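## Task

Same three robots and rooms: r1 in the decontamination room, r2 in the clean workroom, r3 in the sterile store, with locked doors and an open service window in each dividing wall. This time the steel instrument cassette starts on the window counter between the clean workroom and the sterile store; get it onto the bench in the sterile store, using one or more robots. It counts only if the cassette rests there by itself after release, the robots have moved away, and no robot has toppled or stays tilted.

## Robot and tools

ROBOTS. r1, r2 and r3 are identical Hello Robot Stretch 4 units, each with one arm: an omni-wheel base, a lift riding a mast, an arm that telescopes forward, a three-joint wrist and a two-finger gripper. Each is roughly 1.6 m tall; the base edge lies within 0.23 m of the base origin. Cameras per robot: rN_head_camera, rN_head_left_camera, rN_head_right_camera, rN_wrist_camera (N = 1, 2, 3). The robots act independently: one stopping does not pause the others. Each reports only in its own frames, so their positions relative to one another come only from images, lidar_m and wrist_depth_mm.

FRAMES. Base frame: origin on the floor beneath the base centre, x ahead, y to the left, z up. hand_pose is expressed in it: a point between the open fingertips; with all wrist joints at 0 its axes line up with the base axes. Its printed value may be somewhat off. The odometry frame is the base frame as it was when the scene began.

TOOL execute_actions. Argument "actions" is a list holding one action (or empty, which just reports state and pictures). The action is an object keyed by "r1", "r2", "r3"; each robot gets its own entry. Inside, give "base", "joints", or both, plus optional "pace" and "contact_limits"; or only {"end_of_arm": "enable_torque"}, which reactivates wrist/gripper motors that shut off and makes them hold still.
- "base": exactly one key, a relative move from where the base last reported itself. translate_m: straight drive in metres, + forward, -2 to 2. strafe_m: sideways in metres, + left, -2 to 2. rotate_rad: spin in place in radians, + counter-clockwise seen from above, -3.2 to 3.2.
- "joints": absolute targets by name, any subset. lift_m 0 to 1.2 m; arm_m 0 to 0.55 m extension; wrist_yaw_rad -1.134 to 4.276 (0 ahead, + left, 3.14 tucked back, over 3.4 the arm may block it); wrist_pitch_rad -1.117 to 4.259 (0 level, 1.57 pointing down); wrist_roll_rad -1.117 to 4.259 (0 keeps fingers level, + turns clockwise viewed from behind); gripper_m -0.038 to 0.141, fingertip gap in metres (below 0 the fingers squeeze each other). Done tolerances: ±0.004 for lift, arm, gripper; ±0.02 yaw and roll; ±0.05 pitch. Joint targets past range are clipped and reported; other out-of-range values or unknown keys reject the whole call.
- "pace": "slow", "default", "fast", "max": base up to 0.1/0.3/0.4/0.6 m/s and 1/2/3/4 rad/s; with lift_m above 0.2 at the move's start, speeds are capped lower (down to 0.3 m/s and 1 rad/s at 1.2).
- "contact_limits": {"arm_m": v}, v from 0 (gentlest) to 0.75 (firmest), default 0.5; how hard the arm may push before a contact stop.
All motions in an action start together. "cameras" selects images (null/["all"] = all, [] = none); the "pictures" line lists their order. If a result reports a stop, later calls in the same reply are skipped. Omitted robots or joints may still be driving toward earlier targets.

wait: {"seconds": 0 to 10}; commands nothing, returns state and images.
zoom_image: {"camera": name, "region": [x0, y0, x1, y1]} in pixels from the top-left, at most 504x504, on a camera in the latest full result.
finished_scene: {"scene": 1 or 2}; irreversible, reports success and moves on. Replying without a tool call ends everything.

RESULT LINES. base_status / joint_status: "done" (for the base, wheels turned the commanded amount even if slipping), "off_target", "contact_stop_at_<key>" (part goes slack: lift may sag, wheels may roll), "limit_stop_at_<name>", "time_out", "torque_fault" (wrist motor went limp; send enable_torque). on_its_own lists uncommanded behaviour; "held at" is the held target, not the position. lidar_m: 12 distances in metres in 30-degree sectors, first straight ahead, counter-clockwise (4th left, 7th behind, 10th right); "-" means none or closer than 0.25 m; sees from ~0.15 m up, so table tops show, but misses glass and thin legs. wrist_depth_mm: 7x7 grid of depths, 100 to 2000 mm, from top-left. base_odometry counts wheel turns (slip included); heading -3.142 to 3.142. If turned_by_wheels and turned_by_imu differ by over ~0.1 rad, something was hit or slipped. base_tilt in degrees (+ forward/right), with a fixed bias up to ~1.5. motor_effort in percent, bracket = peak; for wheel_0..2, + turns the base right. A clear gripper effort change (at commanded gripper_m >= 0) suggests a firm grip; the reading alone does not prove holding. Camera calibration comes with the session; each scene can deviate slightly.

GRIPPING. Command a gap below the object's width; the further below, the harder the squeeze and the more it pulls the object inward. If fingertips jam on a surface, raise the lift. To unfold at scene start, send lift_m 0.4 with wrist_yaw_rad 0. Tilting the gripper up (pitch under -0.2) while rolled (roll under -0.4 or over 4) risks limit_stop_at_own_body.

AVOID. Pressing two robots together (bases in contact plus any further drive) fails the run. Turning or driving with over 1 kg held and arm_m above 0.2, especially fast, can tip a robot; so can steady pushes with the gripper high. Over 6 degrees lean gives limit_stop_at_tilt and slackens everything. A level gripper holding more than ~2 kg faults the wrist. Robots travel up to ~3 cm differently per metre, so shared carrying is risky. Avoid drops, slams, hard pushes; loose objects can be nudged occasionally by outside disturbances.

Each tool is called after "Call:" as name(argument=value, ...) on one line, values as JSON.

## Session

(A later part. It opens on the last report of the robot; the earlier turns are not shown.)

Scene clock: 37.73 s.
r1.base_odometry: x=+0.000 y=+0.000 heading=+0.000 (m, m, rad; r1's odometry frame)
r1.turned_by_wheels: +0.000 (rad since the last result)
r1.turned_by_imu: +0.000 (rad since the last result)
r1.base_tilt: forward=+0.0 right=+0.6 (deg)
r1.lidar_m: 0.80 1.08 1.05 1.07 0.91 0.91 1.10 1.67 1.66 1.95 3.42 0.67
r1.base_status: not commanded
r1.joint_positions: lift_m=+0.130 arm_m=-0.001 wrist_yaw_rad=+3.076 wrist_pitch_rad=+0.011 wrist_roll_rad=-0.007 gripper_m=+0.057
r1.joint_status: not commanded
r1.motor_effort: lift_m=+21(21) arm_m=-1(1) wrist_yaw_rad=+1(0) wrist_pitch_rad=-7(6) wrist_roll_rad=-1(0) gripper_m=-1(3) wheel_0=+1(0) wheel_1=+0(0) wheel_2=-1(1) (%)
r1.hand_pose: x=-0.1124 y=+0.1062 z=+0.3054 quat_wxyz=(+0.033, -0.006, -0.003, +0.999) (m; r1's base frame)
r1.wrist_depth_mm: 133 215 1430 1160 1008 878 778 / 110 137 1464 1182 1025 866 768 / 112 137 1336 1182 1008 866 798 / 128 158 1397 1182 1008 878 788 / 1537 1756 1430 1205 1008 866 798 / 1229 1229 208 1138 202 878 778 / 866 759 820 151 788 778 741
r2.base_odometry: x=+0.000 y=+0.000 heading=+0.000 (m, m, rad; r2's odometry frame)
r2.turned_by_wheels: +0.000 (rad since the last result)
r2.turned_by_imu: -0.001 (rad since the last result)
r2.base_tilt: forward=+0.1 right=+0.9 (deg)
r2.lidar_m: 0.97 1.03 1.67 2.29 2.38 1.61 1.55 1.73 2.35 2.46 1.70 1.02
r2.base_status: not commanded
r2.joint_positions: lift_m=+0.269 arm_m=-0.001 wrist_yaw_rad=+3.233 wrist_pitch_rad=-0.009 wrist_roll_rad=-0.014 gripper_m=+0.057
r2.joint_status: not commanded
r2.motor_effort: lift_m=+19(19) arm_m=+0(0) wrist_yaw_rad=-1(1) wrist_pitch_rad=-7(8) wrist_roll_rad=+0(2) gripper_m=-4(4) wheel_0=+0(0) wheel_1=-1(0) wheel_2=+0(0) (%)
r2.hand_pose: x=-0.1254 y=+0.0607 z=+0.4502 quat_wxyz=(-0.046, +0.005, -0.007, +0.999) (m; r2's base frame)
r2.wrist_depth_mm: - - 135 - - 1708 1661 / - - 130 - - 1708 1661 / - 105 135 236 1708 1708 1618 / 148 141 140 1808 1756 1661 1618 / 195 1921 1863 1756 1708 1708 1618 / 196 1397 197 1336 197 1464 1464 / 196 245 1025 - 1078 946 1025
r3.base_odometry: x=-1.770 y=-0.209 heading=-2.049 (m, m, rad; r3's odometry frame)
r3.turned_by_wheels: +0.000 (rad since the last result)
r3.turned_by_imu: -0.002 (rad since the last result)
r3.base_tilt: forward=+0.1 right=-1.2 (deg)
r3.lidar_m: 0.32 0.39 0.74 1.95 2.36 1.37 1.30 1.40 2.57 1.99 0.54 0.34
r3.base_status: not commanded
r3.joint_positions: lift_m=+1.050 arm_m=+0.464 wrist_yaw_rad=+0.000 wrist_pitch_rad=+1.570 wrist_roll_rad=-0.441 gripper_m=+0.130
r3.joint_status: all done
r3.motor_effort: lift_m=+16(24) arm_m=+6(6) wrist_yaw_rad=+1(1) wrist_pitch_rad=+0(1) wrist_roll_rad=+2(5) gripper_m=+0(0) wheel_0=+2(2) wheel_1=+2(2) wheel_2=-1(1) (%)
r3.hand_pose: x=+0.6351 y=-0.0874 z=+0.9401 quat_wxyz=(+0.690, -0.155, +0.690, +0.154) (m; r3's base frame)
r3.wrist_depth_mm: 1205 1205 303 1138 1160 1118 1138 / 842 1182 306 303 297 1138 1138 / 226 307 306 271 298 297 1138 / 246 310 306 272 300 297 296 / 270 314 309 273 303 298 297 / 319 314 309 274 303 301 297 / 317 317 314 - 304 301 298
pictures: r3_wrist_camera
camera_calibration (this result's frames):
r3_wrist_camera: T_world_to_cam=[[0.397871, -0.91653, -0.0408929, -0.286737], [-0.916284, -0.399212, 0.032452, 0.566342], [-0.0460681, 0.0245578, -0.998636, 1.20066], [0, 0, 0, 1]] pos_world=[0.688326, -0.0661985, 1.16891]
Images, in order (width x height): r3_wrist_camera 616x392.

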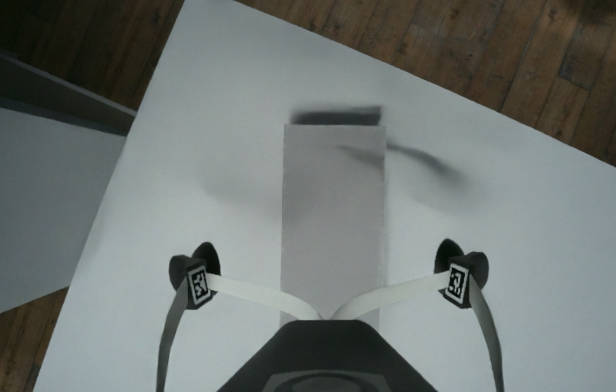

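Call:
execute_actions(actions=[{"r3":{"joints":{"lift_m":0.997}}}], cameras=[])

Call:
execute_actions(actions=[{"r3":{"joints":{"gripper_m":0.03}}}], cameras=[])

Call:
execute_actions(actions=[{"r3":{"joints":{"lift_m":1.04}}}], cameras=[])

Call:
execute_actions(actions=[{"r3":{"base":{"translate_m":-0.8},"joints":{"arm_m":0.15}}}], cameras=[])

Call:
execute_actions(actions=[{"r3":{"base":{"rotate_rad":3.14},"joints":{"wrist_roll_rad":0}}}], cameras=[])

Call:
execute_actions(actions=[{"r3":{"joints":{"arm_m":0.54,"lift_m":0.97}}}], cameras=["r3_wrist_camera","r3_head_camera"])

Scene clock: 49.07 s.
r1.base_odometry: x=+0.000 y=+0.000 heading=+0.000 (m, m, rad; r1's odometry frame)
r1.turned_by_wheels: +0.000 (rad since the last result)
r1.turned_by_imu: +0.000 (rad since the last result)
r1.base_tilt: forward=+0.0 right=+0.6 (deg)
r1.lidar_m: 0.77 1.07 1.06 1.07 0.92 0.91 1.11 1.66 1.67 1.95 3.43 0.68
r1.base_status: not commanded
r1.joint_positions: lift_m=+0.130 arm_m=-0.001 wrist_yaw_rad=+3.076 wrist_pitch_rad=+0.011 wrist_roll_rad=-0.007 gripper_m=+0.057
r1.joint_status: not commanded
r1.motor_effort: lift_m=+21(21) arm_m=-1(0) wrist_yaw_rad=+0(0) wrist_pitch_rad=-6(6) wrist_roll_rad=+0(1) gripper_m=-2(3) wheel_0=+0(1) wheel_1=+0(0) wheel_2=-1(1) (%)
r1.hand_pose: x=-0.1124 y=+0.1062 z=+0.3054 quat_wxyz=(+0.033, -0.006, -0.003, +0.999) (m; r1's base frame)
r1.wrist_depth_mm: 134 216 1464 1182 1008 866 778 / 110 137 1430 1182 1025 866 788 / 112 137 1336 1182 1025 891 788 / 128 158 1397 1205 991 878 788 / 1537 1756 1397 1182 1008 878 778 / 1229 1255 209 1138 202 891 788 / 866 750 831 151 798 788 768
r2.base_odometry: x=+0.000 y=+0.000 heading=+0.000 (m, m, rad; r2's odometry frame)
r2.turned_by_wheels: +0.000 (rad since the last result)
r2.turned_by_imu: -0.001 (rad since the last result)
r2.base_tilt: forward=+0.0 right=+0.9 (deg)
r2.lidar_m: 0.97 1.03 1.67 2.29 2.37 1.60 1.57 1.74 2.35 2.46 1.72 1.01
r2.base_status: not commanded
r2.joint_positions: lift_m=+0.269 arm_m=-0.001 wrist_yaw_rad=+3.233 wrist_pitch_rad=-0.009 wrist_roll_rad=-0.014 gripper_m=+0.057
r2.joint_status: not commanded
r2.motor_effort: lift_m=+19(19) arm_m=+0(0) wrist_yaw_rad=+0(1) wrist_pitch_rad=-6(8) wrist_roll_rad=+2(1) gripper_m=-5(4) wheel_0=+0(0) wheel_1=-1(1) wheel_2=+0(0) (%)
r2.hand_pose: x=-0.1254 y=+0.0607 z=+0.4502 quat_wxyz=(-0.046, +0.005, -0.007, +0.999) (m; r2's base frame)
r2.wrist_depth_mm: - - 135 - - 1661 1661 / - - 130 - - 1661 1576 / - 105 135 235 1708 1661 1661 / 148 141 140 1756 1756 1708 1618 / 195 1921 1863 1756 1661 1661 1661 / 196 1366 198 1336 197 1464 1499 / 196 244 1025 - 1098 960 1025
r3.base_odometry: x=-1.770 y=-0.209 heading=-2.049 (m, m, rad; r3's odometry frame)
r3.turned_by_wheels: +0.000 (rad since the last result)
r3.turned_by_imu: -0.002 (rad since the last result)
r3.base_tilt: forward=-0.1 right=-1.2 (deg)
r3.lidar_m: 0.33 0.37 0.73 1.97 2.37 1.38 1.31 1.43 2.58 2.01 0.52 0.39
r3.base_status: not commanded
r3.joint_positions: lift_m=+0.997 arm_m=+0.464 wrist_yaw_rad=+0.000 wrist_pitch_rad=+1.570 wrist_roll_rad=-0.441 gripper_m=+0.130
r3.joint_status: all done
r3.motor_effort: lift_m=+16(15) arm_m=+6(6) wrist_yaw_rad=+1(1) wrist_pitch_rad=-1(0) wrist_roll_rad=+2(1) gripper_m=+0(1) wheel_0=+2(2) wheel_1=+1(2) wheel_2=-1(1) (%)
r3.hand_pose: x=+0.6351 y=-0.0874 z=+0.8871 quat_wxyz=(+0.690, -0.155, +0.690, +0.154) (m; r3's base frame)
r3.wrist_depth_mm: 1138 253 250 247 1098 1078 1060 / 842 254 251 249 246 244 1098 / 227 253 252 217 216 244 242 / 246 256 254 219 218 246 243 / 259 257 254 220 219 246 246 / 263 259 256 219 220 248 246 / 264 260 258 - 251 249 248
pictures: none
No camera images: the call's "cameras" was empty. Leave "cameras" out to get every camera's image.

Scene clock: 51.00 s.
r1.base_odometry: x=+0.000 y=+0.000 heading=+0.000 (m, m, rad; r1's odometry frame)
r1.turned_by_wheels: +0.000 (rad since the last result)
r1.turned_by_imu: +0.000 (rad since the last result)
r1.base_tilt: forward=+0.1 right=+0.6 (deg)
r1.lidar_m: 0.78 1.08 1.08 1.07 0.90 0.91 1.10 1.66 1.67 1.96 3.42 0.69
r1.base_status: not commanded
r1.joint_positions: lift_m=+0.130 arm_m=-0.001 wrist_yaw_rad=+3.076 wrist_pitch_rad=+0.011 wrist_roll_rad=-0.007 gripper_m=+0.057
r1.joint_status: not commanded
r1.motor_effort: lift_m=+21(21) arm_m=-1(1) wrist_yaw_rad=+0(0) wrist_pitch_rad=-6(7) wrist_roll_rad=-2(1) gripper_m=-3(2) wheel_0=+0(1) wheel_1=+0(0) wheel_2=-1(1) (%)
r1.hand_pose: x=-0.1124 y=+0.1062 z=+0.3054 quat_wxyz=(+0.033, -0.006, -0.003, +0.999) (m; r1's base frame)
r1.wrist_depth_mm: 133 215 1397 1182 1008 866 788 / 110 137 1430 1182 991 866 788 / 112 137 1366 1160 1008 878 798 / 128 158 1397 1205 1025 891 778 / 1537 1756 1464 1205 1008 891 788 / 1229 1255 209 1138 203 878 778 / 866 759 820 152 809 788 750
r2.base_odometry: x=+0.000 y=+0.000 heading=+0.000 (m, m, rad; r2's odometry frame)
r2.turned_by_wheels: +0.000 (rad since the last result)
r2.turned_by_imu: -0.001 (rad since the last result)
r2.base_tilt: forward=+0.0 right=+0.9 (deg)
r2.lidar_m: 0.98 1.02 1.66 2.28 2.38 1.61 1.55 1.77 2.36 2.46 1.71 1.02
r2.base_status: not commanded
r2.joint_positions: lift_m=+0.269 arm_m=-0.001 wrist_yaw_rad=+3.233 wrist_pitch_rad=-0.009 wrist_roll_rad=-0.014 gripper_m=+0.057
r2.joint_status: not commanded
r2.motor_effort: lift_m=+19(19) arm_m=+0(0) wrist_yaw_rad=-1(1) wrist_pitch_rad=-9(6) wrist_roll_rad=+0(1) gripper_m=-4(4) wheel_0=+0(0) wheel_1=+0(0) wheel_2=+0(0) (%)
r2.hand_pose: x=-0.1254 y=+0.0607 z=+0.4502 quat_wxyz=(-0.046, +0.005, -0.007, +0.999) (m; r2's base frame)
r2.wrist_depth_mm: - - 135 - - 1661 1618 / - - 130 - - 1661 1618 / - 105 135 236 1708 1708 1661 / 148 140 141 1756 1708 1661 1661 / 195 1921 1863 1808 1756 1708 1661 / 196 1366 198 1366 198 1464 1464 / 196 245 1008 - 1078 976 1025
r3.base_odometry: x=-1.770 y=-0.209 heading=-2.049 (m, m, rad; r3's odometry frame)
r3.turned_by_wheels: +0.000 (rad since the last result)
r3.turned_by_imu: -0.001 (rad since the last result)
r3.base_tilt: forward=+0.1 right=-1.1 (deg)
r3.lidar_m: 0.34 0.38 0.72 1.97 2.34 1.38 1.31 1.39 2.59 1.99 0.53 0.38
r3.base_status: not commanded
r3.joint_positions: lift_m=+0.997 arm_m=+0.464 wrist_yaw_rad=+0.000 wrist_pitch_rad=+1.570 wrist_roll_rad=-0.440 gripper_m=+0.030
r3.joint_status: all done
r3.motor_effort: lift_m=+17(17) arm_m=+6(6) wrist_yaw_rad=+1(1) wrist_pitch_rad=+0(0) wrist_roll_rad=+2(3) gripper_m=-19(16) wheel_0=+3(3) wheel_1=+2(2) wheel_2=-1(1) (%)
r3.hand_pose: x=+0.6351 y=-0.0874 z=+0.8870 quat_wxyz=(+0.690, -0.155, +0.690, +0.154) (m; r3's base frame)
r3.wrist_depth_mm: 1138 251 249 247 1078 1098 1060 / 842 253 250 247 245 243 1060 / 226 254 252 206 245 243 241 / 247 256 253 208 246 244 242 / 258 257 254 209 208 245 244 / 262 257 195 209 208 246 245 / 262 259 258 - 250 248 246
pictures: none
No camera images: the call's "cameras" was empty. Leave "cameras" out to get every camera's image.

Scene clock: 52.03 s.
r1.base_odometry: x=+0.000 y=+0.000 heading=+0.000 (m, m, rad; r1's odometry frame)
r1.turned_by_wheels: +0.000 (rad since the last result)
r1.turned_by_imu: +0.000 (rad since the last result)
r1.base_tilt: forward=+0.1 right=+0.8 (deg)
r1.lidar_m: 0.77 1.07 1.07 1.07 0.92 0.91 1.09 1.66 1.66 1.95 3.42 0.67
r1.base_status: not commanded
r1.joint_positions: lift_m=+0.130 arm_m=-0.001 wrist_yaw_rad=+3.076 wrist_pitch_rad=+0.011 wrist_roll_rad=-0.007 gripper_m=+0.057
r1.joint_status: not commanded
r1.motor_effort: lift_m=+21(21) arm_m=-1(0) wrist_yaw_rad=+0(1) wrist_pitch_rad=-7(6) wrist_roll_rad=-1(1) gripper_m=-3(1) wheel_0=+1(1) wheel_1=+0(0) wheel_2=-1(1) (%)
r1.hand_pose: x=-0.1124 y=+0.1062 z=+0.3054 quat_wxyz=(+0.033, -0.006, -0.003, +0.999) (m; r1's base frame)
r1.wrist_depth_mm: 133 216 1430 1160 991 866 778 / 110 137 1430 1182 1008 878 788 / 112 137 1336 1205 1008 878 778 / 128 158 1397 1182 1008 878 788 / 1499 1756 1430 1205 1042 878 788 / 1229 1229 208 1138 202 878 788 / 854 759 820 152 798 778 750
r2.base_odometry: x=+0.000 y=+0.000 heading=+0.000 (m, m, rad; r2's odometry frame)
r2.turned_by_wheels: +0.000 (rad since the last result)
r2.turned_by_imu: +0.000 (rad since the last result)
r2.base_tilt: forward=+0.0 right=+1.0 (deg)
r2.lidar_m: 0.97 1.03 1.65 2.30 2.40 1.61 1.55 1.76 2.34 2.44 1.71 1.05
r2.base_status: not commanded
r2.joint_positions: lift_m=+0.269 arm_m=-0.001 wrist_yaw_rad=+3.233 wrist_pitch_rad=-0.009 wrist_roll_rad=-0.014 gripper_m=+0.057
r2.joint_status: not commanded
r2.motor_effort: lift_m=+19(19) arm_m=+0(0) wrist_yaw_rad=-1(1) wrist_pitch_rad=-8(8) wrist_roll_rad=+0(1) gripper_m=-4(5) wheel_0=+0(0) wheel_1=+0(0) wheel_2=+0(0) (%)
r2.hand_pose: x=-0.1254 y=+0.0607 z=+0.4502 quat_wxyz=(-0.046, +0.005, -0.007, +0.999) (m; r2's base frame)
r2.wrist_depth_mm: - - 135 - - 1661 1618 / - - 130 - - 1661 1618 / - 105 135 236 1661 1661 1618 / 148 141 140 1756 1756 1708 1618 / 195 1863 1863 1808 1708 1708 1618 / 196 1366 197 1336 198 1464 1464 / 196 245 1042 - 1078 960 1008
r3.base_odometry: x=-1.770 y=-0.209 heading=-2.049 (m, m, rad; r3's odometry frame)
r3.turned_by_wheels: +0.000 (rad since the last result)
r3.turned_by_imu: +0.000 (rad since the last result)
r3.base_tilt: forward=+0.1 right=-1.1 (deg)
r3.lidar_m: 0.34 0.37 0.72 1.96 2.37 1.37 1.29 1.40 2.60 1.98 0.52 0.36
r3.base_status: not commanded
r3.joint_positions: lift_m=+1.040 arm_m=+0.464 wrist_yaw_rad=+0.000 wrist_pitch_rad=+1.570 wrist_roll_rad=-0.440 gripper_m=+0.030
r3.joint_status: all done
r3.motor_effort: lift_m=+25(26) arm_m=+6(6) wrist_yaw_rad=+1(1) wrist_pitch_rad=-1(0) wrist_roll_rad=+2(1) gripper_m=-19(19) wheel_0=+2(2) wheel_1=+2(2) wheel_2=-1(1) (%)
r3.hand_pose: x=+0.6351 y=-0.0874 z=+0.9293 quat_wxyz=(+0.690, -0.155, +0.690, +0.154) (m; r3's base frame)
r3.wrist_depth_mm: 1182 1182 290 290 1138 1118 1118 / 820 1078 291 289 286 1138 1118 / 226 297 293 207 286 285 283 / 245 298 296 207 289 286 283 / 271 300 297 209 207 287 286 / 304 303 196 210 208 287 286 / 307 304 301 - 293 290 287
pictures: none
No camera images: the call's "cameras" was empty. Leave "cameras" out to get every camera's image.

Scene clock: 56.20 s.
r1.base_odometry: x=+0.000 y=+0.000 heading=+0.000 (m, m, rad; r1's odometry frame)
r1.turned_by_wheels: +0.000 (rad since the last result)
r1.turned_by_imu: +0.000 (rad since the last result)
r1.base_tilt: forward=+0.1 right=+0.6 (deg)
r1.lidar_m: 0.76 1.07 1.06 1.05 0.92 0.91 1.09 1.68 1.67 1.94 3.44 0.68
r1.base_status: not commanded
r1.joint_positions: lift_m=+0.130 arm_m=-0.001 wrist_yaw_rad=+3.076 wrist_pitch_rad=+0.011 wrist_roll_rad=-0.007 gripper_m=+0.057
r1.joint_status: not commanded
r1.motor_effort: lift_m=+21(21) arm_m=+0(1) wrist_yaw_rad=-1(0) wrist_pitch_rad=-6(6) wrist_roll_rad=-2(1) gripper_m=-4(0) wheel_0=+0(1) wheel_1=+0(0) wheel_2=-1(1) (%)
r1.hand_pose: x=-0.1124 y=+0.1062 z=+0.3054 quat_wxyz=(+0.033, -0.006, -0.003, +0.999) (m; r1's base frame)
r1.wrist_depth_mm: 133 216 1464 1160 1025 878 788 / 110 137 1430 1182 1008 878 788 / 112 137 1336 1182 1008 878 788 / 128 158 1397 1160 991 866 798 / 1576 1756 1430 1182 1008 878 798 / 1229 1281 208 1118 202 866 788 / 866 759 809 152 798 788 750
r2.base_odometry: x=+0.000 y=+0.000 heading=+0.000 (m, m, rad; r2's odometry frame)
r2.turned_by_wheels: +0.000 (rad since the last result)
r2.turned_by_imu: -0.001 (rad since the last result)
r2.base_tilt: forward=+0.1 right=+0.9 (deg)
r2.lidar_m: 0.98 1.02 1.69 2.28 2.38 1.60 1.57 1.74 2.34 2.44 1.71 1.03
r2.base_status: not commanded
r2.joint_positions: lift_m=+0.269 arm_m=-0.001 wrist_yaw_rad=+3.233 wrist_pitch_rad=-0.009 wrist_roll_rad=-0.014 gripper_m=+0.057
r2.joint_status: not commanded
r2.motor_effort: lift_m=+19(19) arm_m=+0(0) wrist_yaw_rad=-1(1) wrist_pitch_rad=-7(6) wrist_roll_rad=+0(0) gripper_m=-6(5) wheel_0=+0(0) wheel_1=+0(1) wheel_2=+0(0) (%)
r2.hand_pose: x=-0.1254 y=+0.0607 z=+0.4502 quat_wxyz=(-0.046, +0.005, -0.007, +0.999) (m; r2's base frame)
r2.wrist_depth_mm: - - 135 - - 1661 1618 / - - 130 - - 1661 1618 / - 105 135 235 1661 1661 1618 / 148 140 140 1756 1808 1708 1618 / 195 1863 1921 1756 1756 1661 1618 / 195 1336 197 1366 198 1464 1499 / 196 245 1025 - 1078 960 1042
r3.base_odometry: x=-1.402 y=+0.501 heading=-2.049 (m, m, rad; r3's odometry frame)
r3.turned_by_wheels: +0.000 (rad since the last result)
r3.turned_by_imu: +0.000 (rad since the last result)
r3.base_tilt: forward=+0.0 right=-1.2 (deg)
r3.lidar_m: 0.38 1.38 1.87 2.28 0.72 0.53 0.52 0.60 0.73 2.47 1.86 0.25
r3.base_status: done
r3.joint_positions: lift_m=+1.040 arm_m=+0.151 wrist_yaw_rad=+0.000 wrist_pitch_rad=+1.570 wrist_roll_rad=-0.440 gripper_m=+0.030
r3.joint_status: all done
r3.motor_effort: lift_m=+25(25) arm_m=-6(6) wrist_yaw_rad=+1(0) wrist_pitch_rad=-2(1) wrist_roll_rad=+1(2) gripper_m=-17(18) wheel_0=-3(12) wheel_1=-3(8) wheel_2=+1(10) (%)
r3.hand_pose: x=+0.3221 y=-0.0874 z=+0.9293 quat_wxyz=(+0.690, -0.154, +0.690, +0.154) (m; r3's base frame)
r3.wrist_depth_mm: 1205 1205 1160 1160 1138 1138 1118 / 1182 1182 1182 1160 1138 1118 1138 / 1205 1205 1182 207 1160 1118 1118 / 1205 1205 1182 208 1160 1138 1138 / 1229 1205 946 208 208 1138 1138 / 1229 1229 195 211 207 1160 1160 / 1229 1205 1205 - 1160 1160 1138
pictures: none
No camera images: the call's "cameras" was empty. Leave "cameras" out to get every camera's image.

Scene clock: 59.60 s.
r1.base_odometry: x=+0.000 y=+0.000 heading=+0.000 (m, m, rad; r1's odometry frame)
r1.turned_by_wheels: +0.000 (rad since the last result)
r1.turned_by_imu: +0.000 (rad since the last result)
r1.base_tilt: forward=+0.1 right=+0.6 (deg)
r1.lidar_m: 0.79 1.07 1.06 1.06 0.91 0.91 1.08 1.67 1.67 1.97 3.40 0.67
r1.base_status: not commanded
r1.joint_positions: lift_m=+0.130 arm_m=-0.001 wrist_yaw_rad=+3.076 wrist_pitch_rad=+0.011 wrist_roll_rad=-0.007 gripper_m=+0.057
r1.joint_status: not commanded
r1.motor_effort: lift_m=+21(21) arm_m=-1(1) wrist_yaw_rad=+0(0) wrist_pitch_rad=-6(6) wrist_roll_rad=-2(1) gripper_m=-3(3) wheel_0=+1(0) wheel_1=+0(0) wheel_2=-1(1) (%)
r1.hand_pose: x=-0.1124 y=+0.1062 z=+0.3054 quat_wxyz=(+0.033, -0.006, -0.003, +0.999) (m; r1's base frame)
r1.wrist_depth_mm: 133 216 1430 1182 1025 854 788 / 110 137 1464 1182 1025 866 778 / 112 138 1366 1160 1008 866 788 / 128 158 1397 1160 1025 866 778 / 1537 1708 1430 1205 1008 866 788 / 1229 1255 208 1138 202 878 788 / 854 759 820 152 788 788 750
r2.base_odometry: x=+0.000 y=+0.000 heading=+0.000 (m, m, rad; r2's odometry frame)
r2.turned_by_wheels: +0.000 (rad since the last result)
r2.turned_by_imu: -0.001 (rad since the last result)
r2.base_tilt: forward=+0.1 right=+1.0 (deg)
r2.lidar_m: 0.98 1.03 1.65 2.30 2.38 1.62 1.54 1.76 2.34 2.46 1.71 1.02
r2.base_status: not commanded
r2.joint_positions: lift_m=+0.269 arm_m=-0.001 wrist_yaw_rad=+3.233 wrist_pitch_rad=-0.009 wrist_roll_rad=-0.014 gripper_m=+0.057
r2.joint_status: not commanded
r2.motor_effort: lift_m=+18(19) arm_m=+0(0) wrist_yaw_rad=-1(1) wrist_pitch_rad=-8(6) wrist_roll_rad=-1(2) gripper_m=-5(4) wheel_0=+0(0) wheel_1=-1(1) wheel_2=+0(0) (%)
r2.hand_pose: x=-0.1254 y=+0.0607 z=+0.4502 quat_wxyz=(-0.046, +0.005, -0.007, +0.999) (m; r2's base frame)
r2.wrist_depth_mm: - - 135 - - 1661 1661 / - - 130 - - 1661 1618 / - 105 135 235 1708 1661 1618 / 148 140 140 1808 1708 1708 1661 / 195 1863 1863 1756 1708 1708 1661 / 196 1366 198 1336 198 1499 1464 / 196 244 1042 - 1098 960 1008
r3.base_odometry: x=-1.402 y=+0.502 heading=+1.090 (m, m, rad; r3's odometry frame)
r3.turned_by_wheels: +3.139 (rad since the last result)
r3.turned_by_imu: +3.133 (rad since the last result)
r3.base_tilt: forward=+0.1 right=-1.1 (deg)
r3.lidar_m: 0.25 0.55 0.74 2.45 1.82 1.20 1.14 1.37 1.87 2.27 0.76 0.25
r3.base_status: done
r3.joint_positions: lift_m=+1.040 arm_m=+0.151 wrist_yaw_rad=+0.000 wrist_pitch_rad=+1.570 wrist_roll_rad=-0.001 gripper_m=+0.030
r3.joint_status: all done
r3.motor_effort: lift_m=+24(25) arm_m=-6(6) wrist_yaw_rad=+1(1) wrist_pitch_rad=+1(0) wrist_roll_rad=+2(7) gripper_m=-20(18) wheel_0=-3(7) wheel_1=-3(8) wheel_2=-1(7) (%)
r3.hand_pose: x=+0.3222 y=-0.0874 z=+0.9294 quat_wxyz=(+0.707, +0.000, +0.707, +0.000) (m; r3's base frame)
r3.wrist_depth_mm: 404 402 397 392 387 382 379 / 1205 1205 1182 1138 1138 1138 820 / 1205 1205 1182 206 1138 1138 1118 / 1229 1182 1182 208 1138 1138 1138 / 1255 1205 1182 208 208 1160 1138 / 1229 1205 195 210 208 1160 1138 / 1229 1229 1205 - 1160 1138 1138
pictures: none
No camera images: the call's "cameras" was empty. Leave "cameras" out to get every camera's image.

Scene clock: 61.87 s.
r1.base_odometry: x=+0.000 y=+0.000 heading=+0.000 (m, m, rad; r1's odometry frame)
r1.turned_by_wheels: +0.000 (rad since the last result)
r1.turned_by_imu: +0.000 (rad since the last result)
r1.base_tilt: forward=+0.0 right=+0.7 (deg)
r1.lidar_m: 0.79 1.08 1.07 1.06 0.91 0.91 1.10 1.66 1.67 1.94 3.43 0.67
r1.base_status: not commanded
r1.joint_positions: lift_m=+0.130 arm_m=-0.001 wrist_yaw_rad=+3.076 wrist_pitch_rad=+0.011 wrist_roll_rad=-0.007 gripper_m=+0.057
r1.joint_status: not commanded
r1.motor_effort: lift_m=+21(21) arm_m=-1(0) wrist_yaw_rad=-1(0) wrist_pitch_rad=-6(6) wrist_roll_rad=-1(3) gripper_m=-3(3) wheel_0=+0(0) wheel_1=+0(0) wheel_2=-1(1) (%)
r1.hand_pose: x=-0.1124 y=+0.1062 z=+0.3054 quat_wxyz=(+0.033, -0.006, -0.003, +0.999) (m; r1's base frame)
r1.wrist_depth_mm: 133 216 1430 1182 991 866 788 / 110 137 1430 1182 991 878 788 / 112 137 1336 1182 1008 866 788 / 128 158 1366 1205 1025 866 788 / 1537 1708 1430 1205 1042 866 788 / 1229 1255 208 1160 202 866 778 / 866 759 820 151 809 788 741
r2.base_odometry: x=+0.000 y=+0.000 heading=+0.000 (m, m, rad; r2's odometry frame)
r2.turned_by_wheels: +0.000 (rad since the last result)
r2.turned_by_imu: -0.001 (rad since the last result)
r2.base_tilt: forward=+0.1 right=+0.9 (deg)
r2.lidar_m: 0.97 1.03 1.67 2.29 2.37 1.62 1.55 1.73 2.38 2.43 1.73 1.04
r2.base_status: not commanded
r2.joint_positions: lift_m=+0.269 arm_m=-0.001 wrist_yaw_rad=+3.233 wrist_pitch_rad=-0.009 wrist_roll_rad=-0.014 gripper_m=+0.057
r2.joint_status: not commanded
r2.motor_effort: lift_m=+19(19) arm_m=+0(0) wrist_yaw_rad=-1(1) wrist_pitch_rad=-7(8) wrist_roll_rad=+0(2) gripper_m=-5(5) wheel_0=+0(0) wheel_1=+0(0) wheel_2=+0(0) (%)
r2.hand_pose: x=-0.1254 y=+0.0607 z=+0.4502 quat_wxyz=(-0.046, +0.005, -0.007, +0.999) (m; r2's base frame)
r2.wrist_depth_mm: - - 135 - - 1661 1618 / - - 130 - - 1708 1618 / - 105 135 235 1708 1661 1661 / 148 141 140 1808 1708 1661 1618 / 196 1863 1863 1808 1756 1661 1661 / 196 1366 197 1366 198 1464 1464 / 196 245 1042 - 1078 960 1025
r3.base_odometry: x=-1.402 y=+0.502 heading=+1.090 (m, m, rad; r3's odometry frame)
r3.turned_by_wheels: +0.000 (rad since the last result)
r3.turned_by_imu: -0.001 (rad since the last result)
r3.base_tilt: forward=+0.1 right=-1.1 (deg)
r3.lidar_m: 0.50 0.54 0.74 2.43 1.81 1.20 1.13 1.37 1.90 2.28 0.72 0.56
r3.base_status: not commanded
r3.joint_positions: lift_m=+0.970 arm_m=+0.539 wrist_yaw_rad=+0.000 wrist_pitch_rad=+1.570 wrist_roll_rad=-0.001 gripper_m=+0.030
r3.joint_status: all done
r3.motor_effort: lift_m=+18(23) arm_m=+6(6) wrist_yaw_rad=+2(1) wrist_pitch_rad=+0(0) wrist_roll_rad=+1(2) gripper_m=-18(18) wheel_0=-4(3) wheel_1=-3(3) wheel_2=-1(1) (%)
r3.hand_pose: x=+0.7102 y=-0.0874 z=+0.8599 quat_wxyz=(+0.707, +0.000, +0.707, +0.000) (m; r3's base frame)
r3.wrist_depth_mm: 332 329 324 320 317 314 309 / 334 332 325 322 319 314 312 / 336 330 329 207 319 317 312 / 340 334 330 207 320 319 314 / 340 336 330 208 208 319 317 / 342 338 195 209 208 319 317 / 343 340 334 - 324 322 320
pictures: r3_head_camera, r3_wrist_camera
camera_calibration (this result's frames):
r3_wrist_camera: T_world_to_cam=[[-0.0302551, -0.998692, -0.0412124, -0.0227682], [-0.999065, 0.0289412, 0.0321148, 0.734265], [-0.03088, 0.0421455, -0.998634, 1.11485], [0, 0, 0, 1]] pos_world=[0.767316, -0.0909749, 1.08881]
Images, in order (width x height): r3_head_camera 420x560, r3_wrist_camera 616x392.

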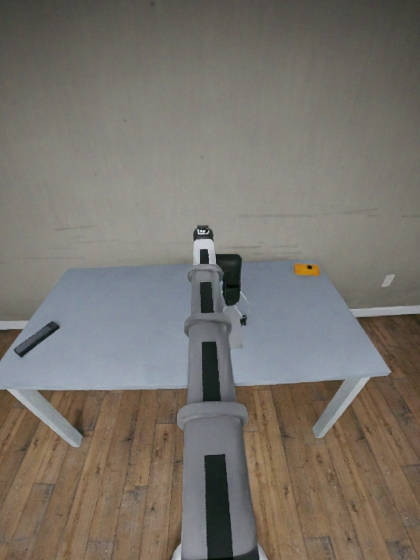

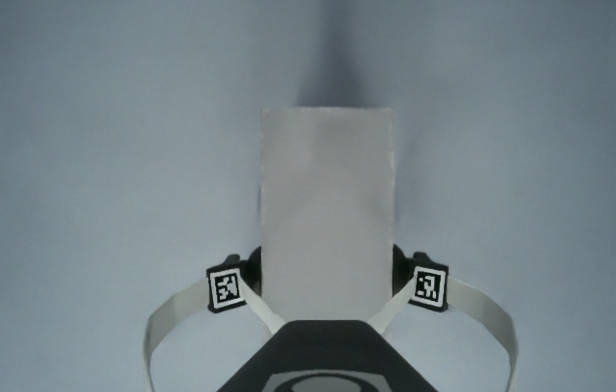

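Call:
execute_actions(actions=[{"r3":{"joints":{"lift_m":0.895}}}], cameras=[])

Call:
execute_actions(actions=[{"r3":{"joints":{"gripper_m":0.13}}}], cameras=[])

Call:
execute_actions(actions=[{"r3":{"joints":{"lift_m":0.95}}}], cameras=[])

Call:
execute_actions(actions=[{"r3":{"base":{"translate_m":-0.15},"joints":{"arm_m":0},"pace":"fast"}}], cameras=["r3_head_camera"])

Call:
finished_scene(scene=2)

Scene clock: 76.13 s.
r1.base_odometry: x=+0.000 y=+0.000 heading=+0.000 (m, m, rad; r1's odometry frame)
r1.turned_by_wheels: +0.000 (rad since the last result)
r1.turned_by_imu: +0.000 (rad since the last result)
r1.base_tilt: forward=+0.0 right=+0.6 (deg)
r1.lidar_m: 0.79 1.07 1.07 1.07 0.91 0.91 1.07 1.66 1.66 1.92 3.43 0.69
r1.base_status: not commanded
r1.joint_positions: lift_m=+0.130 arm_m=-0.001 wrist_yaw_rad=+3.076 wrist_pitch_rad=+0.011 wrist_roll_rad=-0.007 gripper_m=+0.057
r1.joint_status: not commanded
r1.motor_effort: lift_m=+21(21) arm_m=-1(1) wrist_yaw_rad=+0(1) wrist_pitch_rad=-6(6) wrist_roll_rad=-1(3) gripper_m=-6(3) wheel_0=+1(0) wheel_1=+0(1) wheel_2=-1(1) (%)
r1.hand_pose: x=-0.1124 y=+0.1062 z=+0.3054 quat_wxyz=(+0.033, -0.006, -0.003, +0.999) (m; r1's base frame)
r1.wrist_depth_mm: 133 215 1464 1205 1008 866 788 / 110 137 1430 1160 991 878 778 / 112 137 1336 1182 1008 878 778 / 128 158 1397 1205 991 866 788 / 1464 1708 1464 1182 1008 878 788 / 1229 1255 209 1138 202 878 778 / 854 768 820 151 788 788 750
r2.base_odometry: x=+0.000 y=+0.000 heading=+0.000 (m, m, rad; r2's odometry frame)
r2.turned_by_wheels: +0.000 (rad since the last result)
r2.turned_by_imu: -0.001 (rad since the last result)
r2.base_tilt: forward=+0.0 right=+1.0 (deg)
r2.lidar_m: 0.97 1.01 1.66 2.28 2.39 1.60 1.56 1.74 2.34 2.45 1.71 1.02
r2.base_status: not commanded
r2.joint_positions: lift_m=+0.269 arm_m=-0.001 wrist_yaw_rad=+3.233 wrist_pitch_rad=-0.009 wrist_roll_rad=-0.014 gripper_m=+0.057
r2.joint_status: not commanded
r2.motor_effort: lift_m=+19(19) arm_m=+0(0) wrist_yaw_rad=-1(1) wrist_pitch_rad=-4(8) wrist_roll_rad=+0(0) gripper_m=-4(4) wheel_0=+0(0) wheel_1=+0(1) wheel_2=+0(0) (%)
r2.hand_pose: x=-0.1254 y=+0.0607 z=+0.4502 quat_wxyz=(-0.046, +0.005, -0.007, +0.999) (m; r2's base frame)
r2.wrist_depth_mm: - - 135 - - 1618 1618 / - - 130 - - 1661 1618 / - 105 135 236 1708 1708 1661 / 148 141 140 1756 1708 1661 1708 / 196 1863 1808 1808 1756 1661 1661 / 196 1366 197 1366 197 1499 1464 / 196 245 1025 - 1098 960 1042
r3.base_odometry: x=-1.402 y=+0.502 heading=+1.090 (m, m, rad; r3's odometry frame)
r3.turned_by_wheels: +0.000 (rad since the last result)
r3.turned_by_imu: -0.002 (rad since the last result)
r3.base_tilt: forward=+0.1 right=-1.2 (deg)
r3.lidar_m: 0.52 0.55 0.76 2.44 1.84 1.21 1.16 1.34 1.91 2.26 0.70 0.54
r3.base_status: not commanded
r3.joint_positions: lift_m=+0.895 arm_m=+0.539 wrist_yaw_rad=+0.000 wrist_pitch_rad=+1.570 wrist_roll_rad=-0.001 gripper_m=+0.030
r3.joint_status: all done
r3.motor_effort: lift_m=+17(18) arm_m=+6(6) wrist_yaw_rad=+0(0) wrist_pitch_rad=+0(0) wrist_roll_rad=+2(2) gripper_m=-18(18) wheel_0=-4(3) wheel_1=-3(3) wheel_2=-1(1) (%)
r3.hand_pose: x=+0.7101 y=-0.0874 z=+0.7849 quat_wxyz=(+0.707, +0.000, +0.707, +0.000) (m; r3's base frame)
r3.wrist_depth_mm: 255 252 248 246 243 239 238 / 257 254 250 248 245 241 239 / 257 255 252 207 244 243 239 / 260 257 254 207 246 243 240 / 262 257 254 209 208 245 242 / 263 258 195 210 208 245 244 / 264 259 257 - 250 247 245
pictures: none
No camera images: the call's "cameras" was empty. Leave "cameras" out to get every camera's image.

Scene clock: 78.07 s.
r1.base_odometry: x=+0.000 y=+0.000 heading=+0.000 (m, m, rad; r1's odometry frame)
r1.turned_by_wheels: +0.000 (rad since the last result)
r1.turned_by_imu: +0.000 (rad since the last result)
r1.base_tilt: forward=+0.0 right=+0.6 (deg)
r1.lidar_m: 0.79 1.07 1.08 1.06 0.91 0.91 1.08 1.67 1.66 1.94 3.42 0.66
r1.base_status: not commanded
r1.joint_positions: lift_m=+0.130 arm_m=-0.001 wrist_yaw_rad=+3.076 wrist_pitch_rad=+0.011 wrist_roll_rad=-0.007 gripper_m=+0.057
r1.joint_status: not commanded
r1.motor_effort: lift_m=+21(21) arm_m=-1(1) wrist_yaw_rad=+1(0) wrist_pitch_rad=-6(7) wrist_roll_rad=-1(1) gripper_m=-3(4) wheel_0=+0(1) wheel_1=+0(0) wheel_2=-1(1) (%)
r1.hand_pose: x=-0.1124 y=+0.1062 z=+0.3054 quat_wxyz=(+0.033, -0.006, -0.003, +0.999) (m; r1's base frame)
r1.wrist_depth_mm: 133 216 1430 1205 991 866 788 / 109 137 1464 1182 991 878 778 / 112 137 1336 1182 1008 878 788 / 128 158 1397 1205 1008 891 788 / 1499 1708 1464 1205 1025 866 788 / 1229 1255 208 1138 202 866 778 / 854 759 831 152 788 778 759
r2.base_odometry: x=+0.000 y=+0.000 heading=+0.000 (m, m, rad; r2's odometry frame)
r2.turned_by_wheels: +0.000 (rad since the last result)
r2.turned_by_imu: -0.001 (rad since the last result)
r2.base_tilt: forward=+0.0 right=+0.9 (deg)
r2.lidar_m: 0.96 1.03 1.67 2.28 2.37 1.61 1.55 1.74 2.34 2.44 1.72 1.05
r2.base_status: not commanded
r2.joint_positions: lift_m=+0.269 arm_m=-0.001 wrist_yaw_rad=+3.233 wrist_pitch_rad=-0.009 wrist_roll_rad=-0.014 gripper_m=+0.057
r2.joint_status: not commanded
r2.motor_effort: lift_m=+18(19) arm_m=+0(0) wrist_yaw_rad=-1(1) wrist_pitch_rad=-7(7) wrist_roll_rad=+1(0) gripper_m=-5(4) wheel_0=+0(0) wheel_1=+0(0) wheel_2=+0(0) (%)
r2.hand_pose: x=-0.1254 y=+0.0607 z=+0.4502 quat_wxyz=(-0.046, +0.005, -0.007, +0.999) (m; r2's base frame)
r2.wrist_depth_mm: - - 135 - - 1708 1661 / - - 130 - - 1708 1618 / - 105 135 236 1708 1661 1576 / 148 141 140 1756 1708 1708 1661 / 196 1921 1863 1708 1708 1661 1661 / 196 1397 198 1366 196 1499 1499 / 196 245 1025 - 1098 960 1025
r3.base_odometry: x=-1.402 y=+0.502 heading=+1.090 (m, m, rad; r3's odometry frame)
r3.turned_by_wheels: +0.000 (rad since the last result)
r3.turned_by_imu: -0.001 (rad since the last result)
r3.base_tilt: forward=+0.1 right=-1.1 (deg)
r3.lidar_m: 0.48 0.51 0.75 2.45 1.83 1.18 1.14 1.37 1.86 2.28 0.74 0.54
r3.base_status: not commanded
r3.joint_positions: lift_m=+0.895 arm_m=+0.539 wrist_yaw_rad=+0.000 wrist_pitch_rad=+1.570 wrist_roll_rad=-0.001 gripper_m=+0.130
r3.joint_status: all done
r3.motor_effort: lift_m=+18(17) arm_m=+6(6) wrist_yaw_rad=+0(1) wrist_pitch_rad=-2(1) wrist_roll_rad=+2(2) gripper_m=+0(20) wheel_0=-3(3) wheel_1=-3(4) wheel_2=-2(1) (%)
r3.hand_pose: x=+0.7100 y=-0.0874 z=+0.7849 quat_wxyz=(+0.707, +0.000, +0.707, +0.000) (m; r3's base frame)
r3.wrist_depth_mm: 256 254 250 247 244 242 238 / 257 254 250 248 245 242 240 / 259 256 252 217 245 244 241 / 260 257 254 219 246 244 242 / 262 257 254 220 247 244 244 / 263 260 254 219 219 246 245 / 264 262 258 - 250 248 246
pictures: none
No camera images: the call's "cameras" was empty. Leave "cameras" out to get every camera's image.

Scene clock: 79.20 s.
r1.base_odometry: x=+0.000 y=+0.000 heading=+0.000 (m, m, rad; r1's odometry frame)
r1.turned_by_wheels: +0.000 (rad since the last result)
r1.turned_by_imu: +0.000 (rad since the last result)
r1.base_tilt: forward=+0.2 right=+0.5 (deg)
r1.lidar_m: 0.79 1.08 1.07 1.08 0.91 0.92 1.09 1.67 1.67 1.95 3.42 0.68
r1.base_status: not commanded
r1.joint_positions: lift_m=+0.130 arm_m=-0.001 wrist_yaw_rad=+3.076 wrist_pitch_rad=+0.011 wrist_roll_rad=-0.007 gripper_m=+0.057
r1.joint_status: not commanded
r1.motor_effort: lift_m=+21(21) arm_m=-1(1) wrist_yaw_rad=+0(1) wrist_pitch_rad=-6(6) wrist_roll_rad=-1(0) gripper_m=-4(2) wheel_0=+0(1) wheel_1=+0(0) wheel_2=-1(1) (%)
r1.hand_pose: x=-0.1124 y=+0.1062 z=+0.3054 quat_wxyz=(+0.033, -0.006, -0.003, +0.999) (m; r1's base frame)
r1.wrist_depth_mm: 133 216 1430 1182 1008 866 788 / 109 137 1430 1182 991 866 788 / 112 137 1366 1182 1025 878 788 / 128 158 1397 1182 1025 878 788 / 1499 1708 1397 1182 1025 866 788 / 1205 1229 208 1118 202 878 778 / 842 750 809 151 788 778 750
r2.base_odometry: x=+0.000 y=+0.000 heading=+0.000 (m, m, rad; r2's odometry frame)
r2.turned_by_wheels: +0.000 (rad since the last result)
r2.turned_by_imu: +0.000 (rad since the last result)
r2.base_tilt: forward=+0.0 right=+0.9 (deg)
r2.lidar_m: 0.97 1.03 1.69 2.31 2.38 1.60 1.55 1.73 2.35 2.46 1.71 1.04
r2.base_status: not commanded
r2.joint_positions: lift_m=+0.269 arm_m=-0.001 wrist_yaw_rad=+3.233 wrist_pitch_rad=-0.009 wrist_roll_rad=-0.014 gripper_m=+0.057
r2.joint_status: not commanded
r2.motor_effort: lift_m=+19(19) arm_m=+0(0) wrist_yaw_rad=+0(1) wrist_pitch_rad=-7(6) wrist_roll_rad=+0(1) gripper_m=-6(5) wheel_0=+0(0) wheel_1=+0(0) wheel_2=+0(0) (%)
r2.hand_pose: x=-0.1254 y=+0.0607 z=+0.4502 quat_wxyz=(-0.046, +0.005, -0.007, +0.999) (m; r2's base frame)
r2.wrist_depth_mm: - - 135 - - 1661 1618 / - - 130 - - 1708 1618 / - 105 136 234 1708 1708 1661 / 148 140 140 1808 1708 1661 1708 / 195 1863 1863 1808 1756 1708 1618 / 196 1366 198 1336 197 1499 1464 / 196 244 1025 - 1078 960 1008
r3.base_odometry: x=-1.402 y=+0.502 heading=+1.090 (m, m, rad; r3's odometry frame)
r3.turned_by_wheels: +0.000 (rad since the last result)
r3.turned_by_imu: +0.000 (rad since the last result)
r3.base_tilt: forward=+0.0 right=-1.2 (deg)
r3.lidar_m: 0.50 0.52 0.75 2.44 1.83 1.21 1.14 1.36 1.86 2.29 0.72 0.54
r3.base_status: not commanded
r3.joint_positions: lift_m=+0.950 arm_m=+0.539 wrist_yaw_rad=+0.000 wrist_pitch_rad=+1.570 wrist_roll_rad=-0.001 gripper_m=+0.130
r3.joint_status: all done
r3.motor_effort: lift_m=+24(24) arm_m=+6(6) wrist_yaw_rad=+1(1) wrist_pitch_rad=-1(1) wrist_roll_rad=+2(2) gripper_m=+2(1) wheel_0=-3(3) wheel_1=-3(3) wheel_2=-1(2) (%)
r3.hand_pose: x=+0.7100 y=-0.0874 z=+0.8394 quat_wxyz=(+0.707, +0.000, +0.707, +0.000) (m; r3's base frame)
r3.wrist_depth_mm: 312 307 304 300 297 293 290 / 314 310 306 303 300 294 291 / 315 312 307 273 298 297 293 / 317 314 310 273 300 298 296 / 319 315 310 274 301 300 297 / 320 317 312 273 303 300 297 / 324 320 314 - 306 301 300
pictures: none
No camera images: the call's "cameras" was empty. Leave "cameras" out to get every camera's image.

Scene clock: 81.37 s.
r1.base_odometry: x=+0.000 y=+0.000 heading=+0.000 (m, m, rad; r1's odometry frame)
r1.turned_by_wheels: +0.000 (rad since the last result)
r1.turned_by_imu: +0.000 (rad since the last result)
r1.base_tilt: forward=+0.1 right=+0.6 (deg)
r1.lidar_m: 0.79 1.06 1.07 1.07 0.92 0.90 1.11 1.67 1.66 1.95 3.41 0.68
r1.base_status: not commanded
r1.joint_positions: lift_m=+0.130 arm_m=-0.001 wrist_yaw_rad=+3.076 wrist_pitch_rad=+0.011 wrist_roll_rad=-0.007 gripper_m=+0.057
r1.joint_status: not commanded
r1.motor_effort: lift_m=+21(21) arm_m=-1(1) wrist_yaw_rad=+0(0) wrist_pitch_rad=-6(6) wrist_roll_rad=-2(1) gripper_m=-4(3) wheel_0=+1(1) wheel_1=+0(0) wheel_2=-1(1) (%)
r1.hand_pose: x=-0.1124 y=+0.1062 z=+0.3054 quat_wxyz=(+0.033, -0.006, -0.003, +0.999) (m; r1's base frame)
r1.wrist_depth_mm: 134 216 1430 1182 1008 878 788 / 109 137 1397 1182 991 878 778 / 112 137 1336 1182 1008 866 788 / 128 158 1397 1205 1025 878 788 / 1576 1708 1430 1182 1025 878 778 / 1229 1281 208 1138 201 878 788 / 866 759 831 151 798 788 759
r2.base_odometry: x=+0.000 y=+0.000 heading=+0.000 (m, m, rad; r2's odometry frame)
r2.turned_by_wheels: +0.000 (rad since the last result)
r2.turned_by_imu: -0.001 (rad since the last result)
r2.base_tilt: forward=+0.0 right=+0.9 (deg)
r2.lidar_m: 0.96 1.02 1.67 2.27 2.37 1.61 1.53 1.73 2.38 2.45 1.71 1.04
r2.base_status: not commanded
r2.joint_positions: lift_m=+0.269 arm_m=-0.001 wrist_yaw_rad=+3.233 wrist_pitch_rad=-0.009 wrist_roll_rad=-0.014 gripper_m=+0.057
r2.joint_status: not commanded
r2.motor_effort: lift_m=+19(19) arm_m=+0(0) wrist_yaw_rad=-1(0) wrist_pitch_rad=-7(8) wrist_roll_rad=+1(1) gripper_m=-4(5) wheel_0=+0(0) wheel_1=-1(0) wheel_2=+0(0) (%)
r2.hand_pose: x=-0.1254 y=+0.0607 z=+0.4502 quat_wxyz=(-0.046, +0.005, -0.007, +0.999) (m; r2's base frame)
r2.wrist_depth_mm: - - 135 - - 1661 1618 / - - 130 - - 1661 1618 / - 105 135 235 1808 1708 1661 / 148 140 140 1756 1661 1618 1661 / 195 1921 1863 1756 1708 1708 1618 / 196 1366 198 1366 198 1464 1464 / 197 246 1025 - 1098 960 1042
r3.base_odometry: x=-1.471 y=+0.369 heading=+1.090 (m, m, rad; r3's odometry frame)
r3.turned_by_wheels: +0.000 (rad since the last result)
r3.turned_by_imu: -0.001 (rad since the last result)
r3.base_tilt: forward=+0.0 right=-1.2 (deg)
r3.lidar_m: 0.65 0.69 0.99 2.43 1.62 1.02 0.99 1.20 1.66 2.26 2.34 0.67
r3.base_status: done
r3.joint_positions: lift_m=+0.950 arm_m=+0.001 wrist_yaw_rad=+0.000 wrist_pitch_rad=+1.570 wrist_roll_rad=+0.000 gripper_m=+0.130
r3.joint_status: all done
r3.motor_effort: lift_m=+24(24) arm_m=-6(7) wrist_yaw_rad=+3(0) wrist_pitch_rad=-1(2) wrist_roll_rad=+1(1) gripper_m=+0(1) wheel_0=-2(11) wheel_1=-1(8) wheel_2=-2(13) (%)
r3.hand_pose: x=+0.1720 y=-0.0874 z=+0.8394 quat_wxyz=(+0.707, +0.000, +0.707, +0.000) (m; r3's base frame)
r3.wrist_depth_mm: 1098 1098 1098 1078 1042 1025 1025 / 1118 1098 1078 1078 1042 1042 1025 / 1118 1098 1078 1078 1060 1042 1042 / 1118 1098 1098 1060 1078 1042 1025 / 1118 1118 878 866 1060 1060 1060 / 1138 1118 878 866 1078 1042 1060 / 1138 1118 1118 - 1078 1078 1025
pictures: r3_head_camera
Images, in order (width x height): r3_head_camera 420x560.

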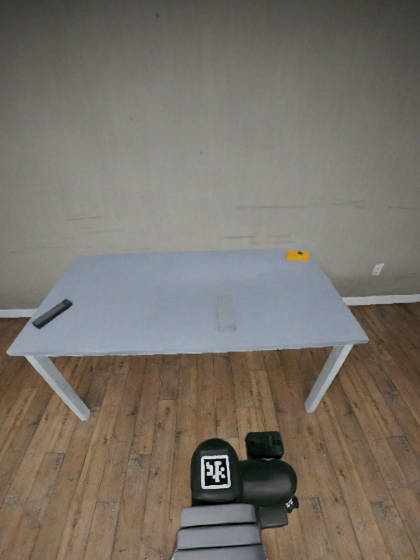

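The scene is finished: the task was done.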